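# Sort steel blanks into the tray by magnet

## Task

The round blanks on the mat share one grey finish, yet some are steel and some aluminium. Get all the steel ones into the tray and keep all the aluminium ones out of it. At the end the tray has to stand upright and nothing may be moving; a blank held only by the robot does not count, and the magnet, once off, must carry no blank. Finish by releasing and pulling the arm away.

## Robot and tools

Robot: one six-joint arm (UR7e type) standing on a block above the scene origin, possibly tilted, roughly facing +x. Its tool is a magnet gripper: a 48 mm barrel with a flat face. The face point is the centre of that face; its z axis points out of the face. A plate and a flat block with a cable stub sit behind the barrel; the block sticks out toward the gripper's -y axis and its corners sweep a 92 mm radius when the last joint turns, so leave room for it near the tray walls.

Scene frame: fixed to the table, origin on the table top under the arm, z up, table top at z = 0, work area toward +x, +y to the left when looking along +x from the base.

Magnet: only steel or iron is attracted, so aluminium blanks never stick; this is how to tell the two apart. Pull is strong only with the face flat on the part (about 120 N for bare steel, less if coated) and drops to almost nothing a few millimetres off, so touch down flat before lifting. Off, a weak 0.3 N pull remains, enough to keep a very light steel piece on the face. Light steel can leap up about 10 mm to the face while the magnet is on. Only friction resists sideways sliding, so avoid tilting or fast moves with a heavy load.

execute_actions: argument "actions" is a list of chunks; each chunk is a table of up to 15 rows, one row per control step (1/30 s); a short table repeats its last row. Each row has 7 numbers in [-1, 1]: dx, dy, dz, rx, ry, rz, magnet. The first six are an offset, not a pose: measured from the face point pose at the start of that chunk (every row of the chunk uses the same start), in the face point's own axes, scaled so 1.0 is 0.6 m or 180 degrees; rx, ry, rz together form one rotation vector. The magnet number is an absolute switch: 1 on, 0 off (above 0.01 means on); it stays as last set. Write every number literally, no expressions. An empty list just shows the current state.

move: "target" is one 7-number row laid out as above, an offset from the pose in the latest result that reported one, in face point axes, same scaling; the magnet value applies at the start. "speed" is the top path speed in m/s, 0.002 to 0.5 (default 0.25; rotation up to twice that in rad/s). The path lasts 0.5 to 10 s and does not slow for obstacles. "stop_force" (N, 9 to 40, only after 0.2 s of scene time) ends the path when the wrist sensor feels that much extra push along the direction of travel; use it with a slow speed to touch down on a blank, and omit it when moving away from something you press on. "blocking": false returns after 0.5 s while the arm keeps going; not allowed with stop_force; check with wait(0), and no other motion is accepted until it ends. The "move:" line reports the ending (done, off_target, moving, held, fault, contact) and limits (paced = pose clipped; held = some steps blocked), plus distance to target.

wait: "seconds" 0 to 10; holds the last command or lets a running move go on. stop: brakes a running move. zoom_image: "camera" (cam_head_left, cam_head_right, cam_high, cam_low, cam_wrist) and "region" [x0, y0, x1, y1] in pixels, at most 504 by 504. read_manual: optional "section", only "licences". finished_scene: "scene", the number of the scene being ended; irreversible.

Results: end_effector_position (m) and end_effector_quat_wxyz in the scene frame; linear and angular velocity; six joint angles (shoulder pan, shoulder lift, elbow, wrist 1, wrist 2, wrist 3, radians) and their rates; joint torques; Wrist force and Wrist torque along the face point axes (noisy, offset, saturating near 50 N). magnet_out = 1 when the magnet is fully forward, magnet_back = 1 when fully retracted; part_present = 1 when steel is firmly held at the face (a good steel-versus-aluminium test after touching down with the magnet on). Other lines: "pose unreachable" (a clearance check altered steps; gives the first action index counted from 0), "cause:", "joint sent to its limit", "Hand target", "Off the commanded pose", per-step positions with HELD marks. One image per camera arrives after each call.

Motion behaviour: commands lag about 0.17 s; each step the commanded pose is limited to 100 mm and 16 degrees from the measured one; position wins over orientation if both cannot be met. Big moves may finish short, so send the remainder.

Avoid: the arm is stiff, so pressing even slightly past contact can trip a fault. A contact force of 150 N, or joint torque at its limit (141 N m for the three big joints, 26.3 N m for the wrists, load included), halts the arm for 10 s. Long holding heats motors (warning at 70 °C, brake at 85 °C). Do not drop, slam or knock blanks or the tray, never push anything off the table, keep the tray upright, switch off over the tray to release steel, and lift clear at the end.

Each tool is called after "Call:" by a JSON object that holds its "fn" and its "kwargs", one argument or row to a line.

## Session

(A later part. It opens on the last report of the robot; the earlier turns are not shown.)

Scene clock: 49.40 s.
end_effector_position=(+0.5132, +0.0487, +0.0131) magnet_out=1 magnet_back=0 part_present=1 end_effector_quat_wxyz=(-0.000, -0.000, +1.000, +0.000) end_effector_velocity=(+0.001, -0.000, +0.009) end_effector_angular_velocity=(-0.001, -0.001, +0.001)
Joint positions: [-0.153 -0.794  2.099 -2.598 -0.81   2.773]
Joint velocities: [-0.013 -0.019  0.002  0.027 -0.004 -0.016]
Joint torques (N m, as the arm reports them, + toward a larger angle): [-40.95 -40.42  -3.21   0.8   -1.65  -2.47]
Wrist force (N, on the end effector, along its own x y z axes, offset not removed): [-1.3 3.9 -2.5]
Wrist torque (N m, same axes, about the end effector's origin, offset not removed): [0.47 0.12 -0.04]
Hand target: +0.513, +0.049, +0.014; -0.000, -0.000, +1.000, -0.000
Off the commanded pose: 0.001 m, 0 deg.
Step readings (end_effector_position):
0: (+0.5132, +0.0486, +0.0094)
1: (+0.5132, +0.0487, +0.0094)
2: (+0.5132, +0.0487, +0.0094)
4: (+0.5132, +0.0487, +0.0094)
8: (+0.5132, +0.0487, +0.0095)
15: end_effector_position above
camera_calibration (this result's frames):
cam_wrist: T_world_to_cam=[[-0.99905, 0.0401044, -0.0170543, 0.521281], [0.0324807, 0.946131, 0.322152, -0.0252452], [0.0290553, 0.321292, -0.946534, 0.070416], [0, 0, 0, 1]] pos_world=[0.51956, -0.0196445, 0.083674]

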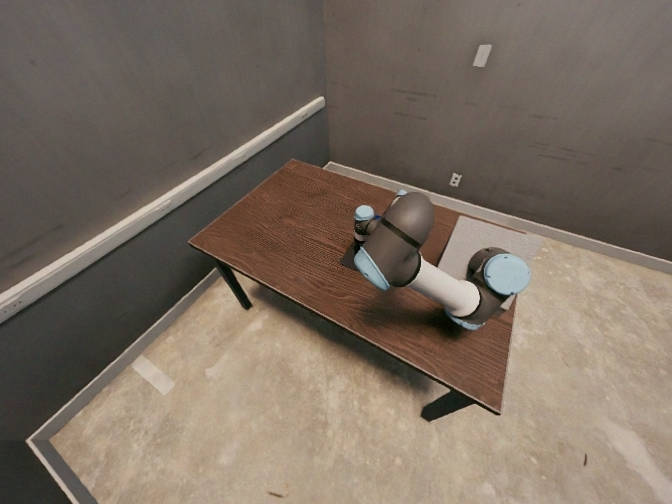

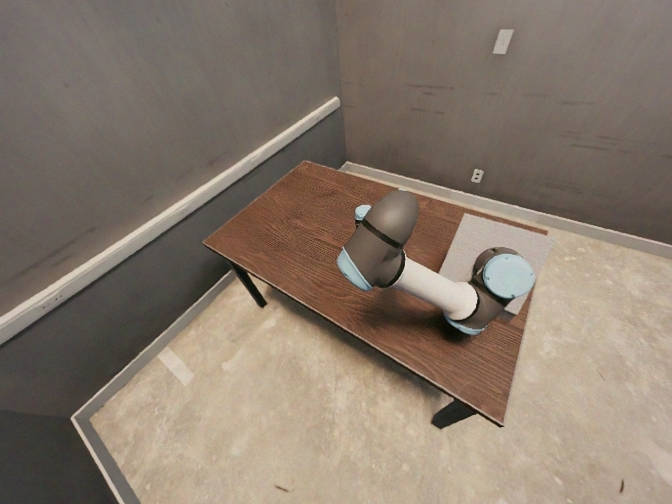

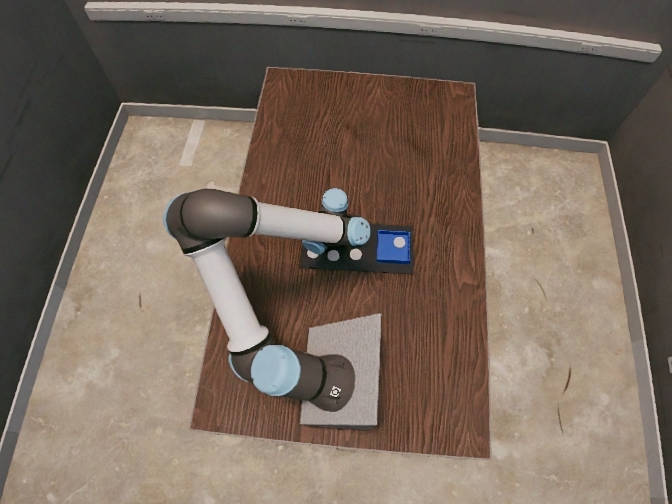

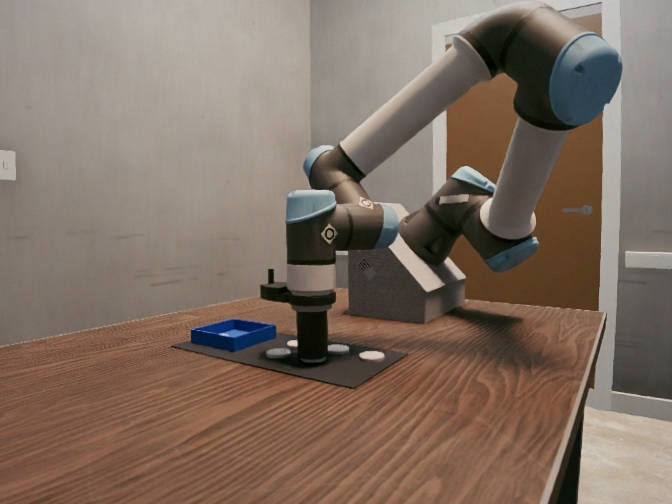

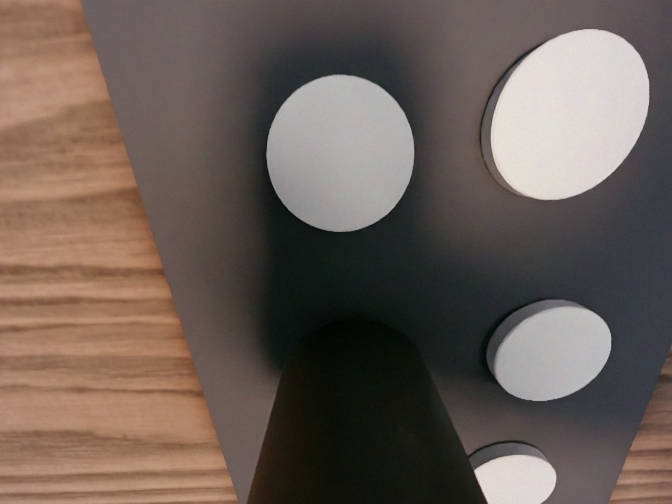

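Call:
{"fn": "move", "kwargs": {
  "target": [0.076, -0.2645, -0.08, 0, 0, 0, 1],
  "speed": 0.2
}}

Scene clock: 52.47 s.
end_effector_position=(+0.4674, -0.1095, +0.0608) magnet_out=1 magnet_back=0 part_present=1 end_effector_quat_wxyz=(-0.000, -0.000, +1.000, +0.000) end_effector_velocity=(-0.001, -0.002, +0.000) end_effector_angular_velocity=(+0.001, +0.002, +0.001)
Joint positions: [-0.467 -0.65   2.103 -2.5   -0.933  2.395]
Joint velocities: [-0.004  0.003 -0.001  0.003 -0.002 -0.006]
Joint torques (N m, as the arm reports them, + toward a larger angle): [-37.94 -14.58 -19.82   0.19  -1.62  -1.57]
Wrist force (N, on the end effector, along its own x y z axes, offset not removed): [0.7 -0.8 -0.8]
Wrist torque (N m, same axes, about the end effector's origin, offset not removed): [-0.06 -0.19 0.12]
Hand target: +0.467, -0.110, +0.061; -0.000, -0.000, +1.000, +0.000
Off the commanded pose: 0.001 m, 0 deg.
move: done
camera_calibration (this result's frames):
cam_wrist: T_world_to_cam=[[-0.999055, 0.0400622, -0.0168469, 0.482683], [0.0324941, 0.94598, 0.322592, 0.110432], [0.0288606, 0.321739, -0.946388, 0.167815], [0, 0, 0, 1]] pos_world=[0.473795, -0.177797, 0.131326]

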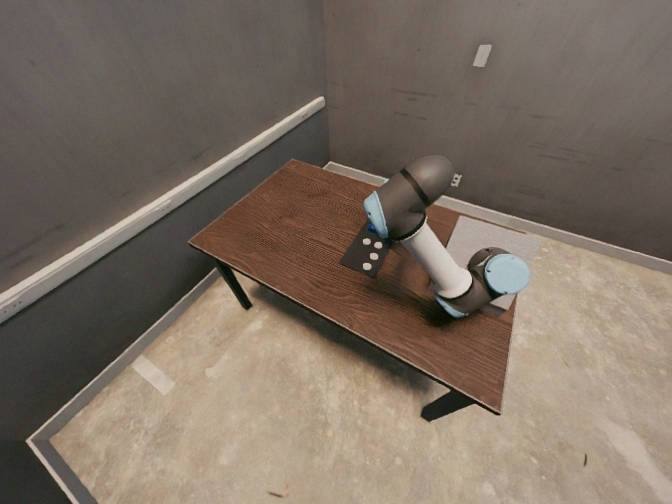

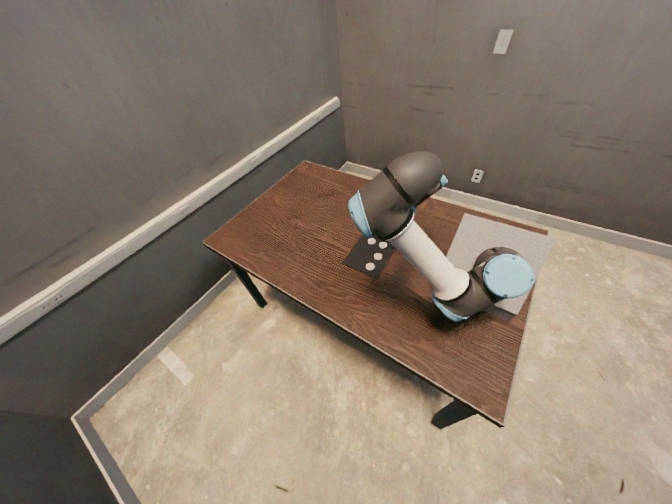

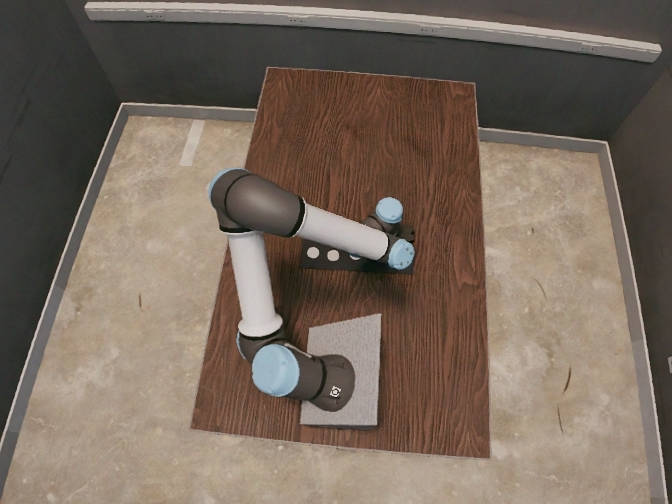

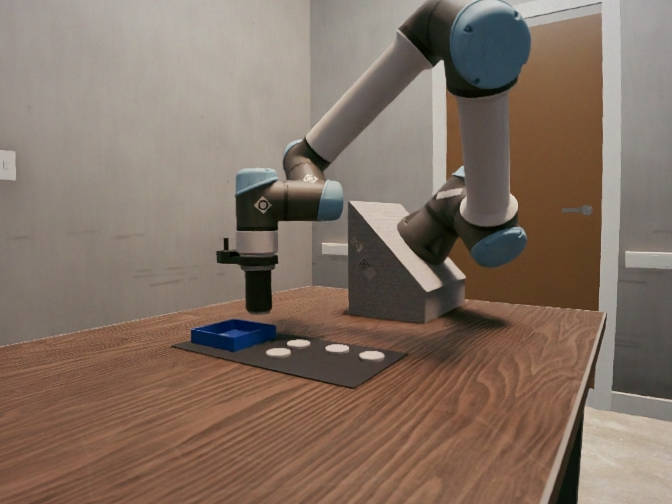

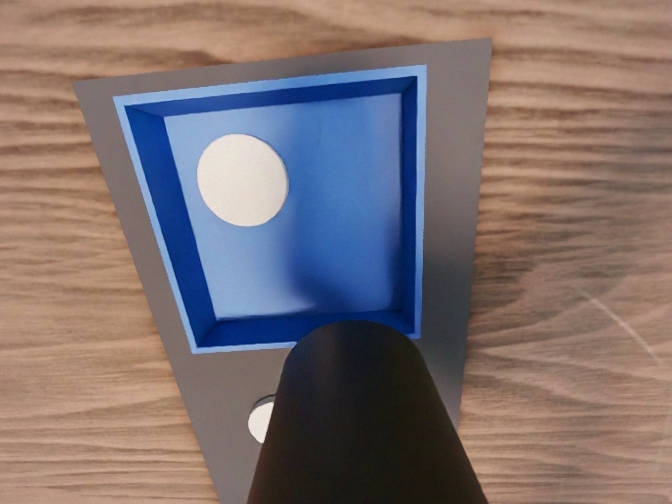

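Call:
{"fn": "move", "kwargs": {
  "target": [-0.002, -0.1135, 0.0813, 0, 0, 0, 1],
  "speed": 0.15
}}

Scene clock: 54.83 s.
end_effector_position=(+0.4685, -0.1772, +0.0121) magnet_out=1 magnet_back=0 part_present=1 end_effector_quat_wxyz=(-0.000, -0.000, +1.000, +0.000) end_effector_velocity=(-0.000, -0.002, -0.001) end_effector_angular_velocity=(-0.000, +0.001, -0.001)
Joint positions: [-0.489 -0.433  1.996 -2.596 -0.945  2.371]
Joint velocities: [-0.001  0.006 -0.004 -0.001 -0.001 -0.   ]
Joint torques (N m, as the arm reports them, + toward a larger angle): [-40.63 -17.45 -17.82  -5.01  -1.48  -1.94]
Wrist force (N, on the end effector, along its own x y z axes, offset not removed): [-0.4 2.1 1.2]
Wrist torque (N m, same axes, about the end effector's origin, offset not removed): [0.16 0.14 0.03]
Hand target: +0.469, -0.177, +0.012; -0.000, -0.000, +1.000, +0.000
Off the commanded pose: 0.000 m, 0 deg.
move: done
camera_calibration (this result's frames):
cam_wrist: T_world_to_cam=[[-0.999056, 0.0400464, -0.0168345, 0.485648], [0.0324822, 0.945971, 0.322621, 0.19023], [0.0288447, 0.321769, -0.946379, 0.143522], [0, 0, 0, 1]] pos_world=[0.474871, -0.245581, 0.0826294]

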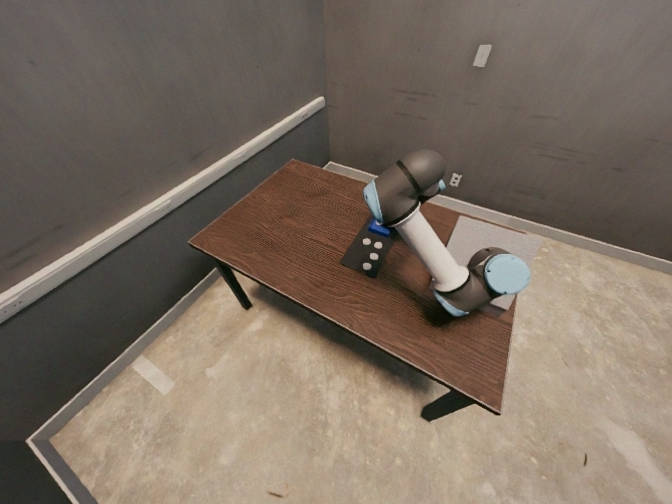

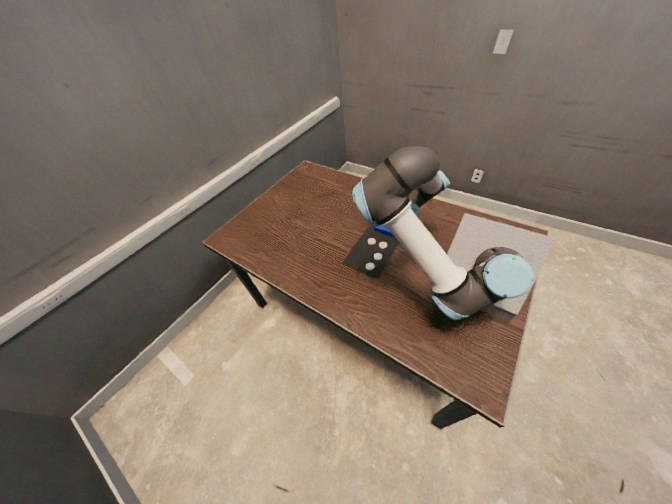

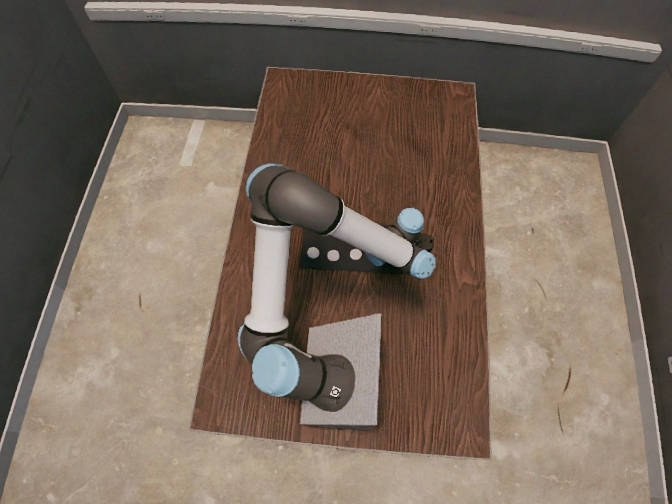

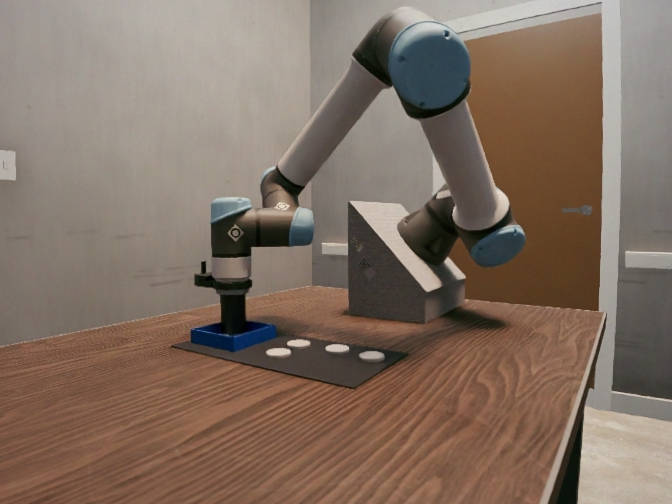

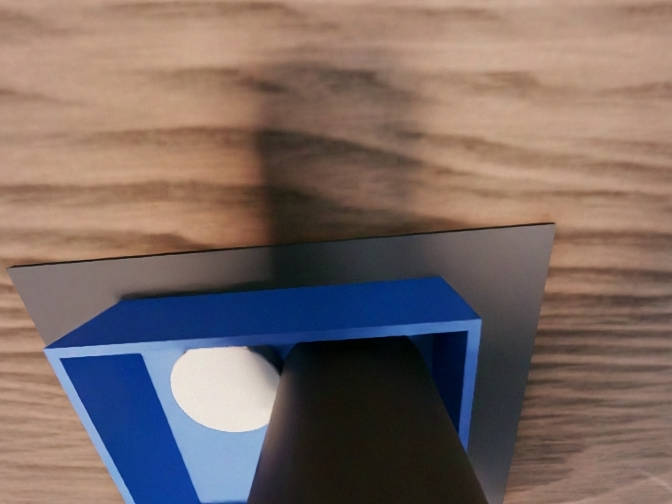

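Call:
{"fn": "move", "kwargs": {
  "target": [0.004, 0.14, -0.068, 0, 0, 0, 0],
  "speed": 0.2
}}

Scene clock: 56.90 s.
end_effector_position=(+0.4662, -0.0936, +0.0528) magnet_out=0 magnet_back=1 part_present=0 end_effector_quat_wxyz=(-0.000, -0.000, +1.000, +0.000) end_effector_velocity=(-0.000, +0.003, +0.001) end_effector_angular_velocity=(+0.000, +0.001, +0.001)
Joint positions: [-0.438 -0.663  2.125 -2.528 -0.919  2.426]
Joint velocities: [ 0.002 -0.006  0.003  0.003  0.001  0.001]
Joint torques (N m, as the arm reports them, + toward a larger angle): [-24.94 -41.01  -5.61   0.4    1.74   1.98]
Wrist force (N, on the end effector, along its own x y z axes, offset not removed): [0.7 1.3 -0.5]
Wrist torque (N m, same axes, about the end effector's origin, offset not removed): [0.29 -0.02 -0.05]
Hand target: +0.466, -0.093, +0.053; -0.000, -0.000, +1.000, +0.000
Off the commanded pose: 0.000 m, 0 deg.
move: done
camera_calibration (this result's frames):
cam_wrist: T_world_to_cam=[[-0.999054, 0.0400718, -0.0168688, 0.4807], [0.0324974, 0.945995, 0.322549, 0.0980117], [0.0288829, 0.321696, -0.946402, 0.155204], [0, 0, 0, 1]] pos_world=[0.472578, -0.16191, 0.123381]

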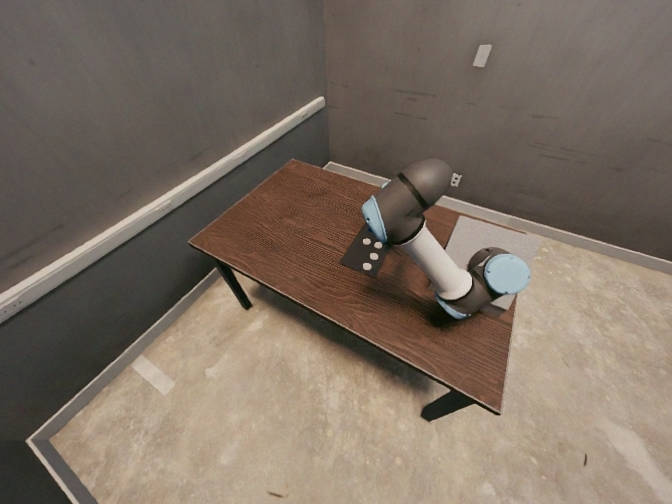

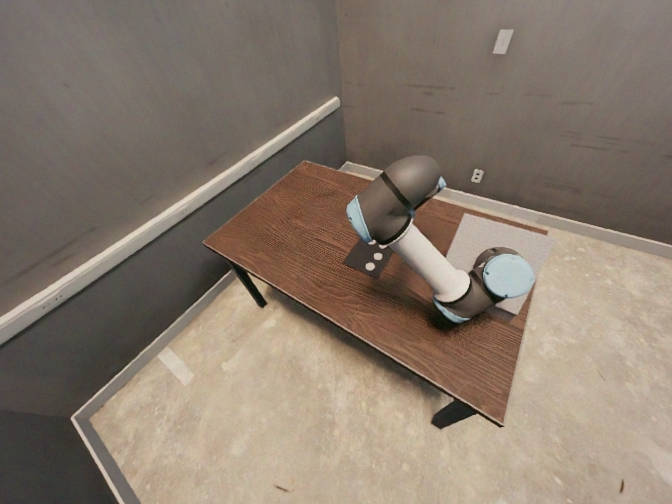

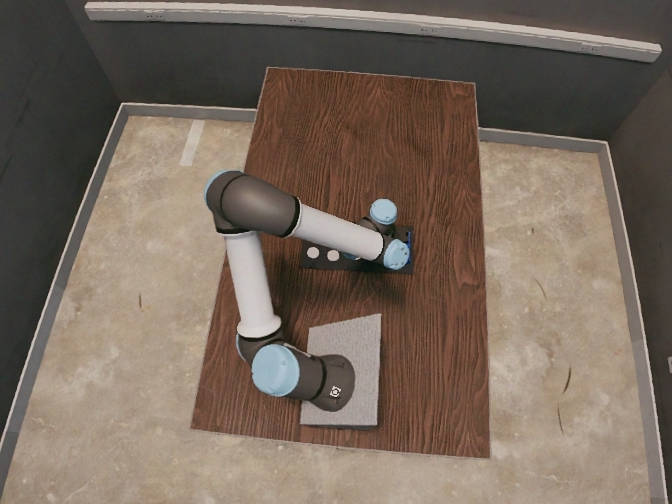

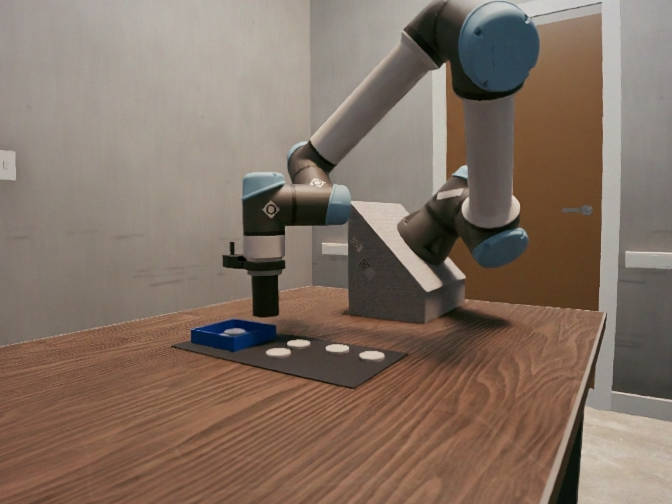

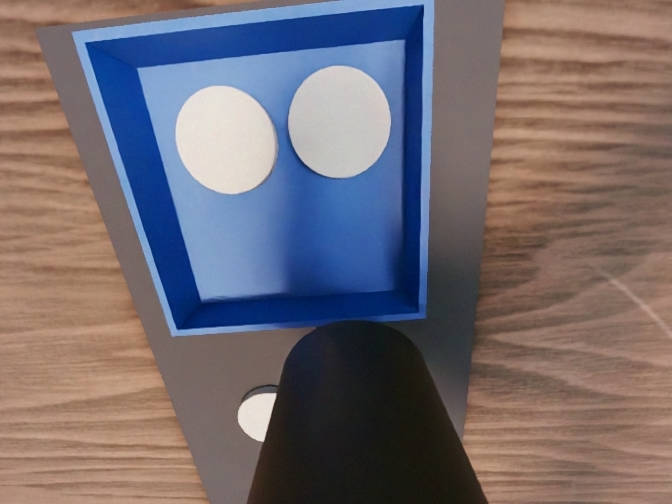

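Call:
{"fn": "move", "kwargs": {
  "target": [0.017, 0.1085, 0.0726, 0, 0, 0, 0],
  "speed": 0.15
}}

Call:
{"fn": "execute_actions", "kwargs": {
  "actions": [
    [[0,0,0,0,0,0,1],[0,0,0,0,0,0,1],[0,0,0,0,0,0,1],[0,0,0,0,0,0,1],[0,0,0,0,0,0,1],[0,0,0,0,0,0,1],[0,0,-0.002,0,0,0,1],[0,0,-0.004,0,0,0,1],[0,0,-0.006,0,0,0,1],[0,0,-0.008,0,0,0,1]]
  ]
}}

Scene clock: 60.60 s.
end_effector_position=(+0.4561, -0.0288, +0.0096) magnet_out=0 magnet_back=1 part_present=0 end_effector_quat_wxyz=(-0.000, -0.000, +1.000, +0.000) end_effector_velocity=(-0.000, +0.002, -0.002) end_effector_angular_velocity=(-0.002, -0.000, +0.000)
Joint positions: [-0.298 -0.691  2.21  -2.687 -0.858  2.588]
Joint velocities: [ 0.006 -0.     0.002 -0.009  0.001  0.008]
Joint torques (N m, as the arm reports them, + toward a larger angle): [-26.41 -38.7   -3.3   -4.99   1.79   1.98]
Wrist force (N, on the end effector, along its own x y z axes, offset not removed): [-2.1 0.8 0.4]
Wrist torque (N m, same axes, about the end effector's origin, offset not removed): [0.23 0.17 0.13]
Hand target: +0.456, -0.029, +0.009; -0.000, -0.000, +1.000, +0.000
Off the commanded pose: 0.000 m, 0 deg.
move: done
camera_calibration (this result's frames):
cam_wrist: T_world_to_cam=[[-0.999056, 0.040055, -0.0168189, 0.467273], [0.0324998, 0.94602, 0.322476, 0.0509739], [0.0288278, 0.321625, -0.946428, 0.0937206], [0, 0, 0, 1]] pos_world=[0.462474, -0.0970818, 0.080121]

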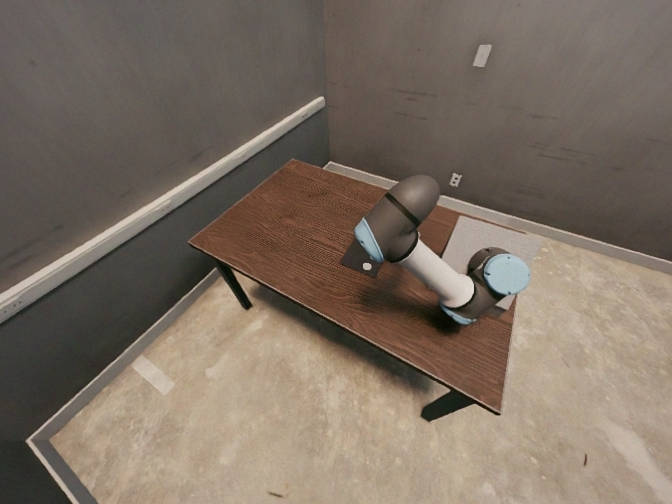

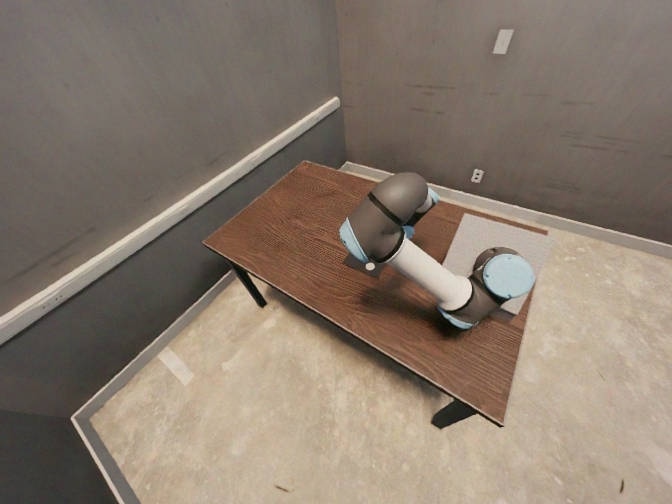

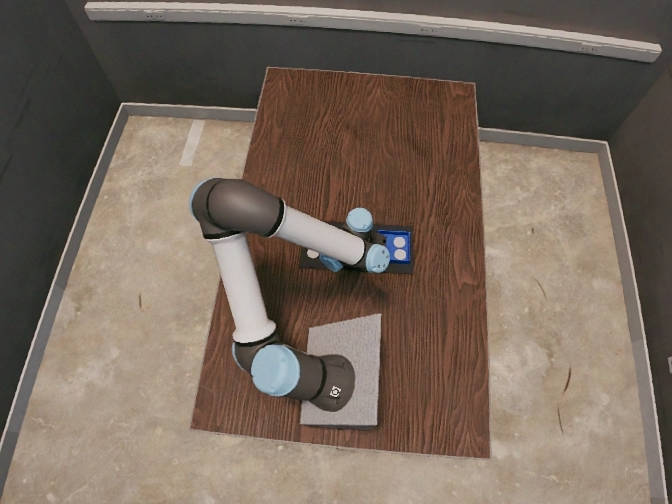

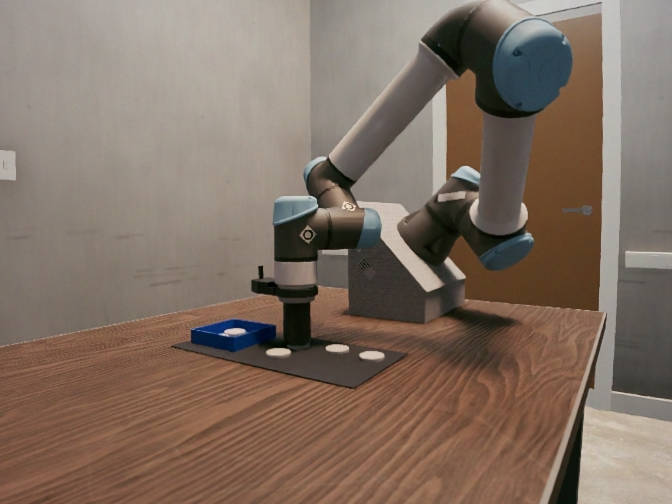

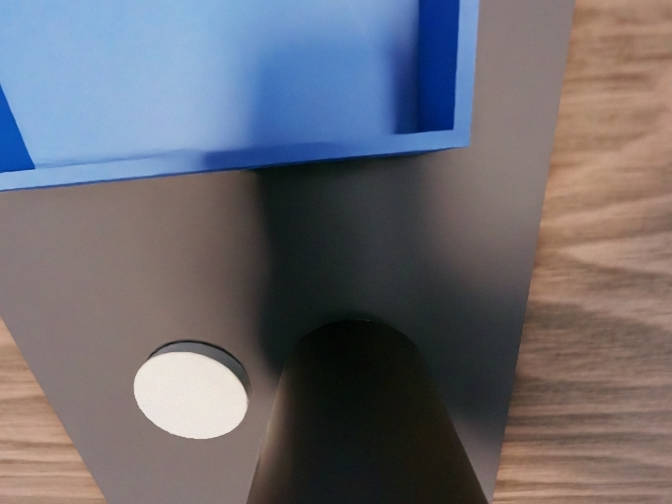

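Scene clock: 61.10 s.
end_effector_position=(+0.4561, -0.0287, +0.0133) magnet_out=1 magnet_back=0 part_present=1 end_effector_quat_wxyz=(-0.000, -0.000, +1.000, +0.000) end_effector_velocity=(-0.000, +0.000, +0.009) end_effector_angular_velocity=(-0.000, +0.001, +0.000)
Joint positions: [-0.304 -0.7    2.211 -2.675 -0.86   2.582]
Joint velocities: [-0.013 -0.021  0.003  0.029 -0.006 -0.016]
Joint torques (N m, as the arm reports them, + toward a larger angle): [-35.99 -39.35  -3.19   0.76  -1.6   -2.08]
Wrist force (N, on the end effector, along its own x y z axes, offset not removed): [-0.3 0.5 -0.7]
Wrist torque (N m, same axes, about the end effector's origin, offset not removed): [0.25 0.16 0.03]
Hand target: +0.456, -0.029, +0.014; -0.000, -0.000, +1.000, +0.000
Off the commanded pose: 0.001 m, 0 deg.
Step readings (end_effector_position):
0: (+0.4561, -0.0288, +0.0096)
1: (+0.4561, -0.0287, +0.0095)
2: (+0.4561, -0.0287, +0.0095)
4: (+0.4561, -0.0287, +0.0095)
8: (+0.4561, -0.0287, +0.0097)
15: end_effector_position above
camera_calibration (this result's frames):
cam_wrist: T_world_to_cam=[[-0.999055, 0.0400407, -0.0169166, 0.467353], [0.0324546, 0.946019, 0.322483, 0.0497698], [0.0289159, 0.32163, -0.946424, 0.0972243], [0, 0, 0, 1]] pos_world=[0.462485, -0.0970665, 0.0838715]

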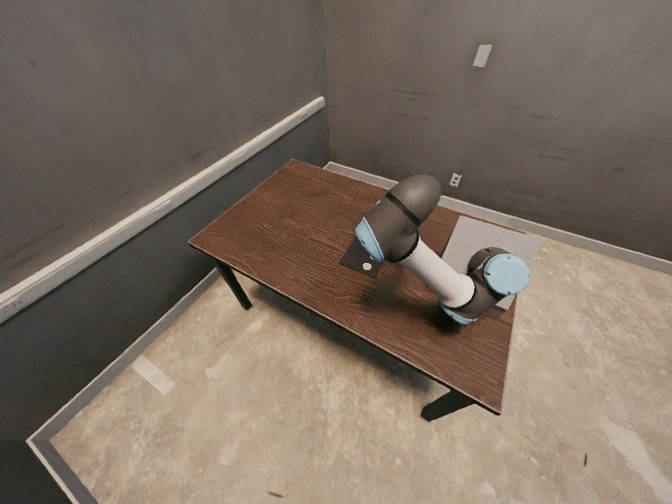

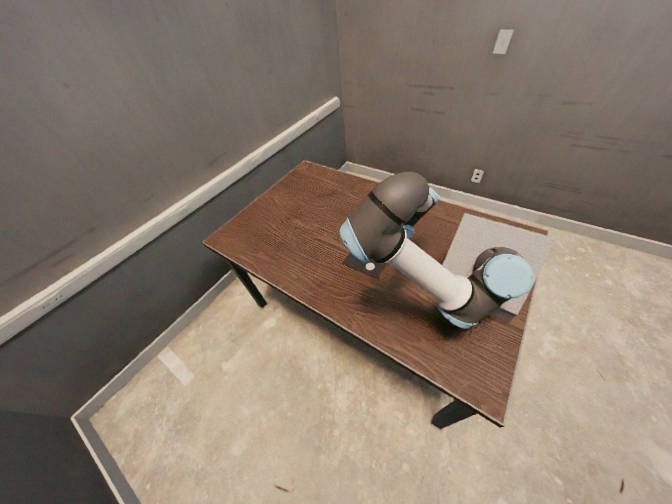

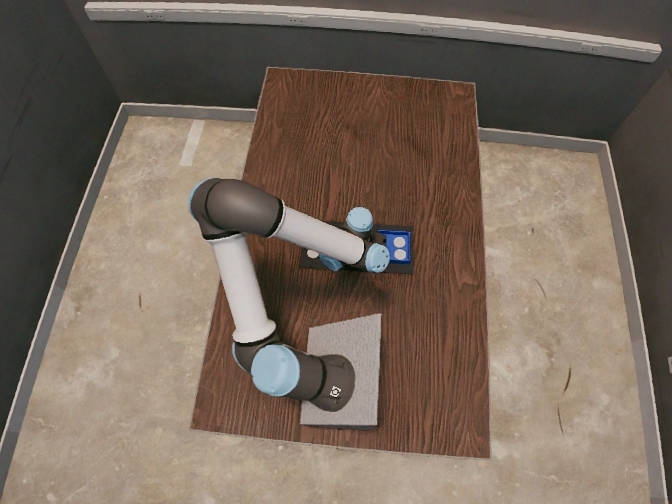

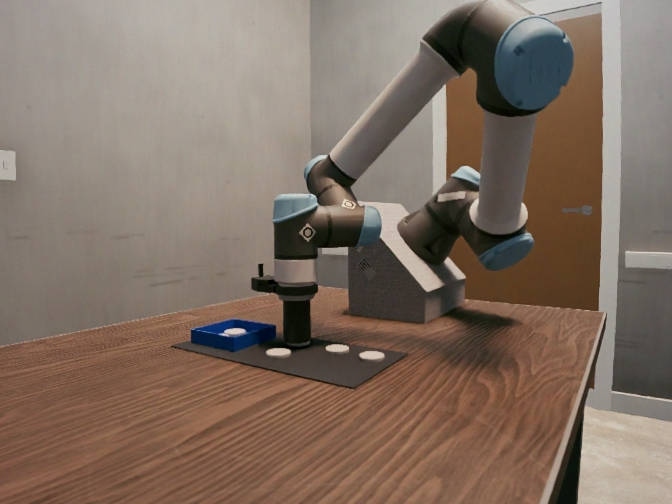

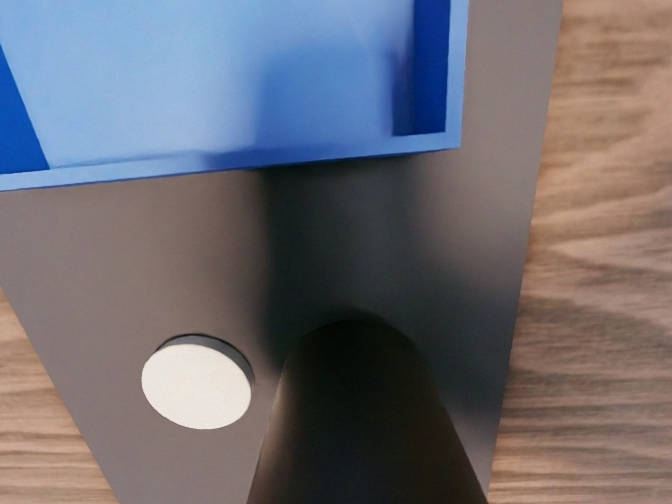

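Call:
{"fn": "move", "kwargs": {
  "target": [-0.0175, -0.164, -0.092, 0, 0, 0, 1],
  "speed": 0.2
}}

Scene clock: 65.20 s.
end_effector_position=(+0.4664, -0.1268, +0.0682) magnet_out=1 magnet_back=0 part_present=1 end_effector_quat_wxyz=(-0.000, -0.000, +1.000, +0.000) end_effector_velocity=(+0.000, -0.002, +0.001) end_effector_angular_velocity=(+0.001, +0.002, -0.001)
Joint positions: [-0.499 -0.633  2.083 -2.477 -0.95   2.361]
Joint velocities: [-0.003  0.002 -0.005  0.007 -0.002 -0.005]
Joint torques (N m, as the arm reports them, + toward a larger angle): [-38.83 -14.87 -22.58   0.35  -1.98  -1.53]
Wrist force (N, on the end effector, along its own x y z axes, offset not removed): [0.0 2.7 1.6]
Wrist torque (N m, same axes, about the end effector's origin, offset not removed): [0.37 0.04 0.03]
Hand target: +0.466, -0.127, +0.068; -0.000, -0.000, +1.000, +0.000
Off the commanded pose: 0.000 m, 0 deg.
move: done
camera_calibration (this result's frames):
cam_wrist: T_world_to_cam=[[-0.999057, 0.0400028, -0.016897, 0.482526], [0.0324178, 0.945939, 0.322719, 0.124518], [0.0288933, 0.321867, -0.946344, 0.180458], [0, 0, 0, 1]] pos_world=[0.47282, -0.195172, 0.138744]

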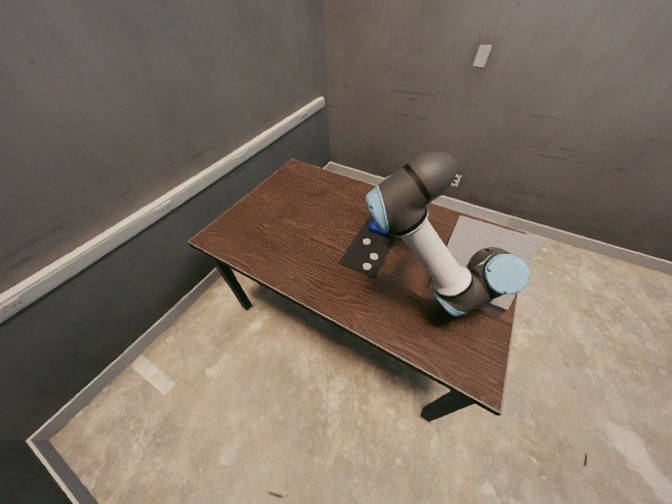

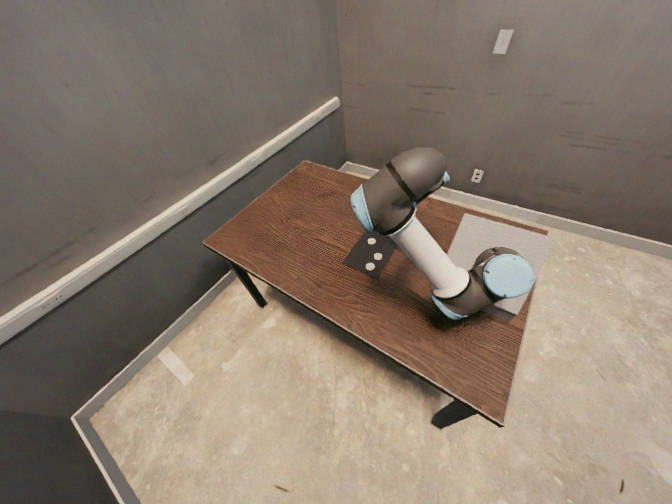

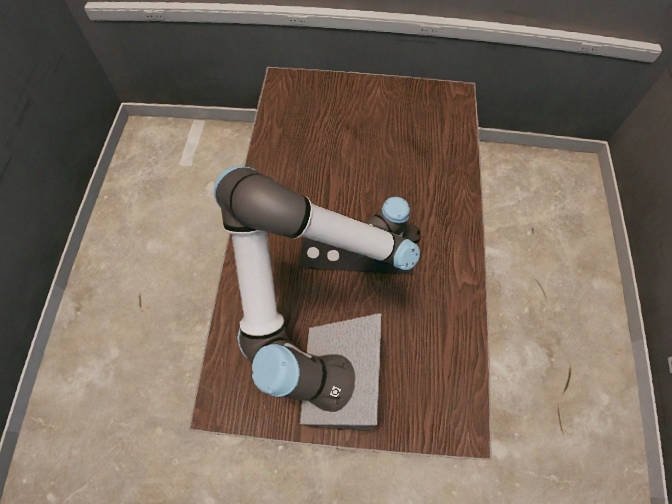

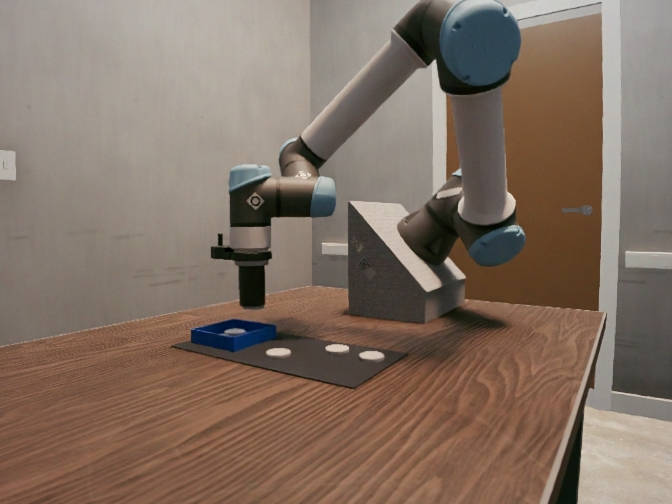

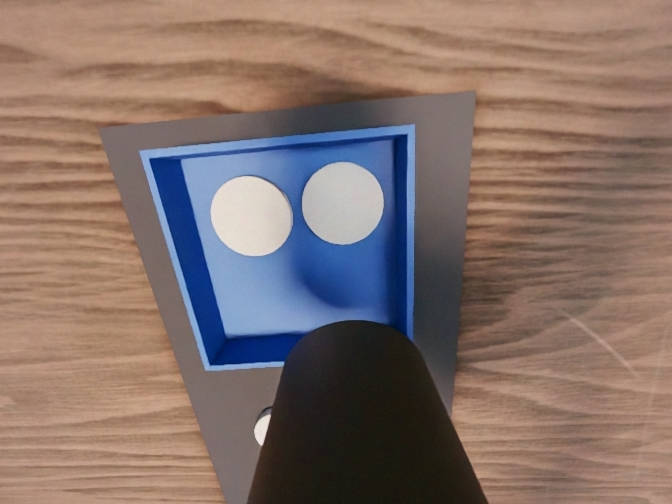

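Call:
{"fn": "move", "kwargs": {
  "target": [-0.003, -0.008, 0.0937, 0, 0, 0, 1],
  "speed": 0.12
}}

Scene clock: 66.90 s.
end_effector_position=(+0.4682, -0.1315, +0.0123) magnet_out=1 magnet_back=0 part_present=1 end_effector_quat_wxyz=(-0.000, -0.000, +1.000, +0.000) end_effector_velocity=(+0.001, -0.001, -0.002) end_effector_angular_velocity=(-0.002, -0.000, +0.000)
Joint positions: [-0.432 -0.512  2.065 -2.623 -0.916  2.433]
Joint velocities: [ 0.003  0.005 -0.003 -0.006  0.     0.004]
Joint torques (N m, as the arm reports them, + toward a larger angle): [-25.89 -17.21 -19.24  -5.48   1.91   2.6 ]
Wrist force (N, on the end effector, along its own x y z axes, offset not removed): [-4.5 -0.7 0.7]
Wrist torque (N m, same axes, about the end effector's origin, offset not removed): [-0.01 0.43 0.02]
Hand target: +0.468, -0.132, +0.012; -0.000, -0.000, +1.000, +0.000
Off the commanded pose: 0.000 m, 0 deg.
move: done
camera_calibration (this result's frames):
cam_wrist: T_world_to_cam=[[-0.999057, 0.0400081, -0.0168582, 0.483514], [0.0324366, 0.945953, 0.322676, 0.14696], [0.0288568, 0.321825, -0.946359, 0.129013], [0, 0, 0, 1]] pos_world=[0.474568, -0.199881, 0.0828233]

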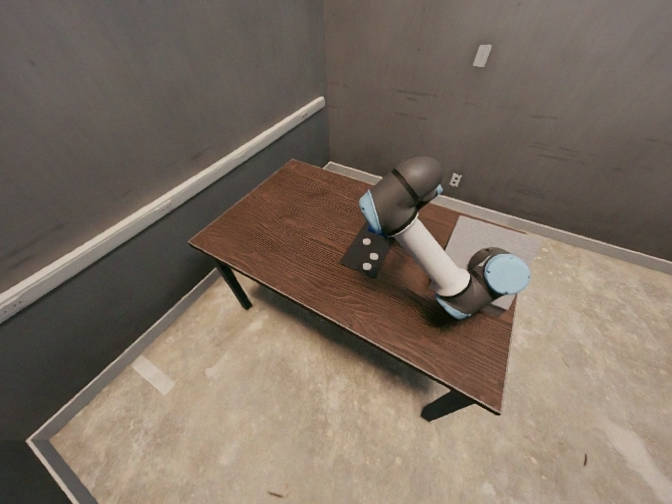

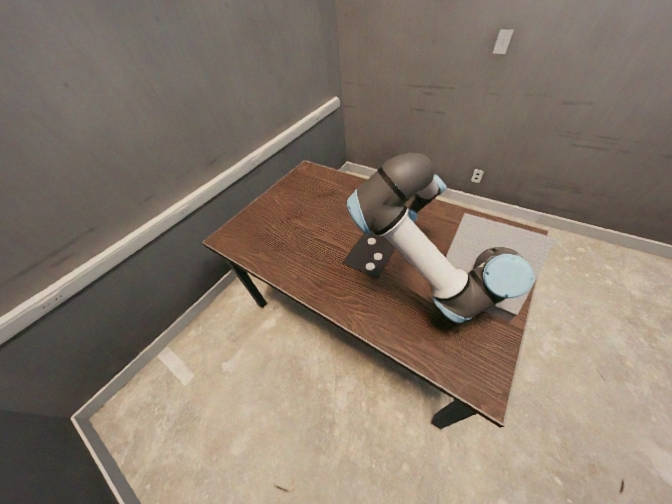

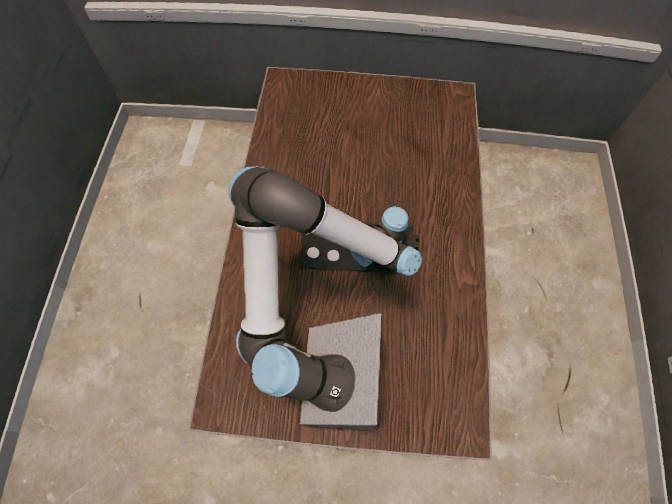

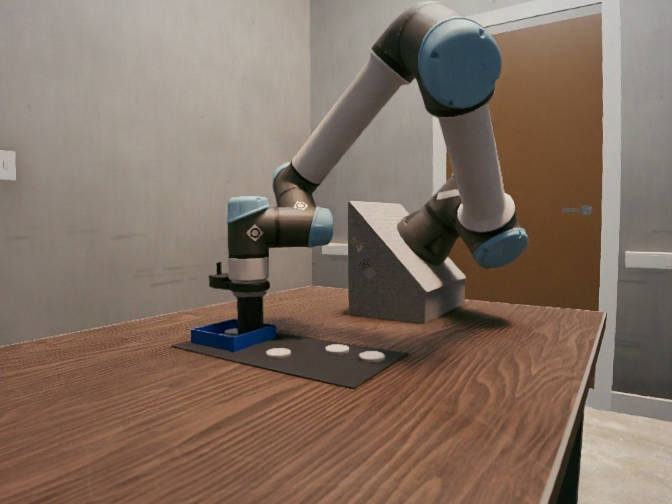

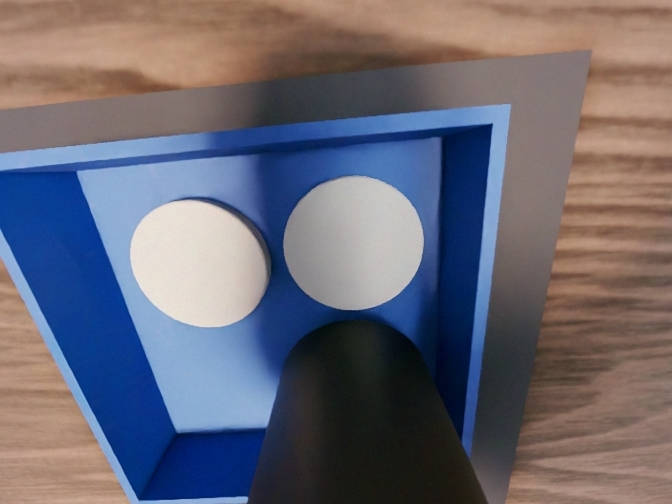

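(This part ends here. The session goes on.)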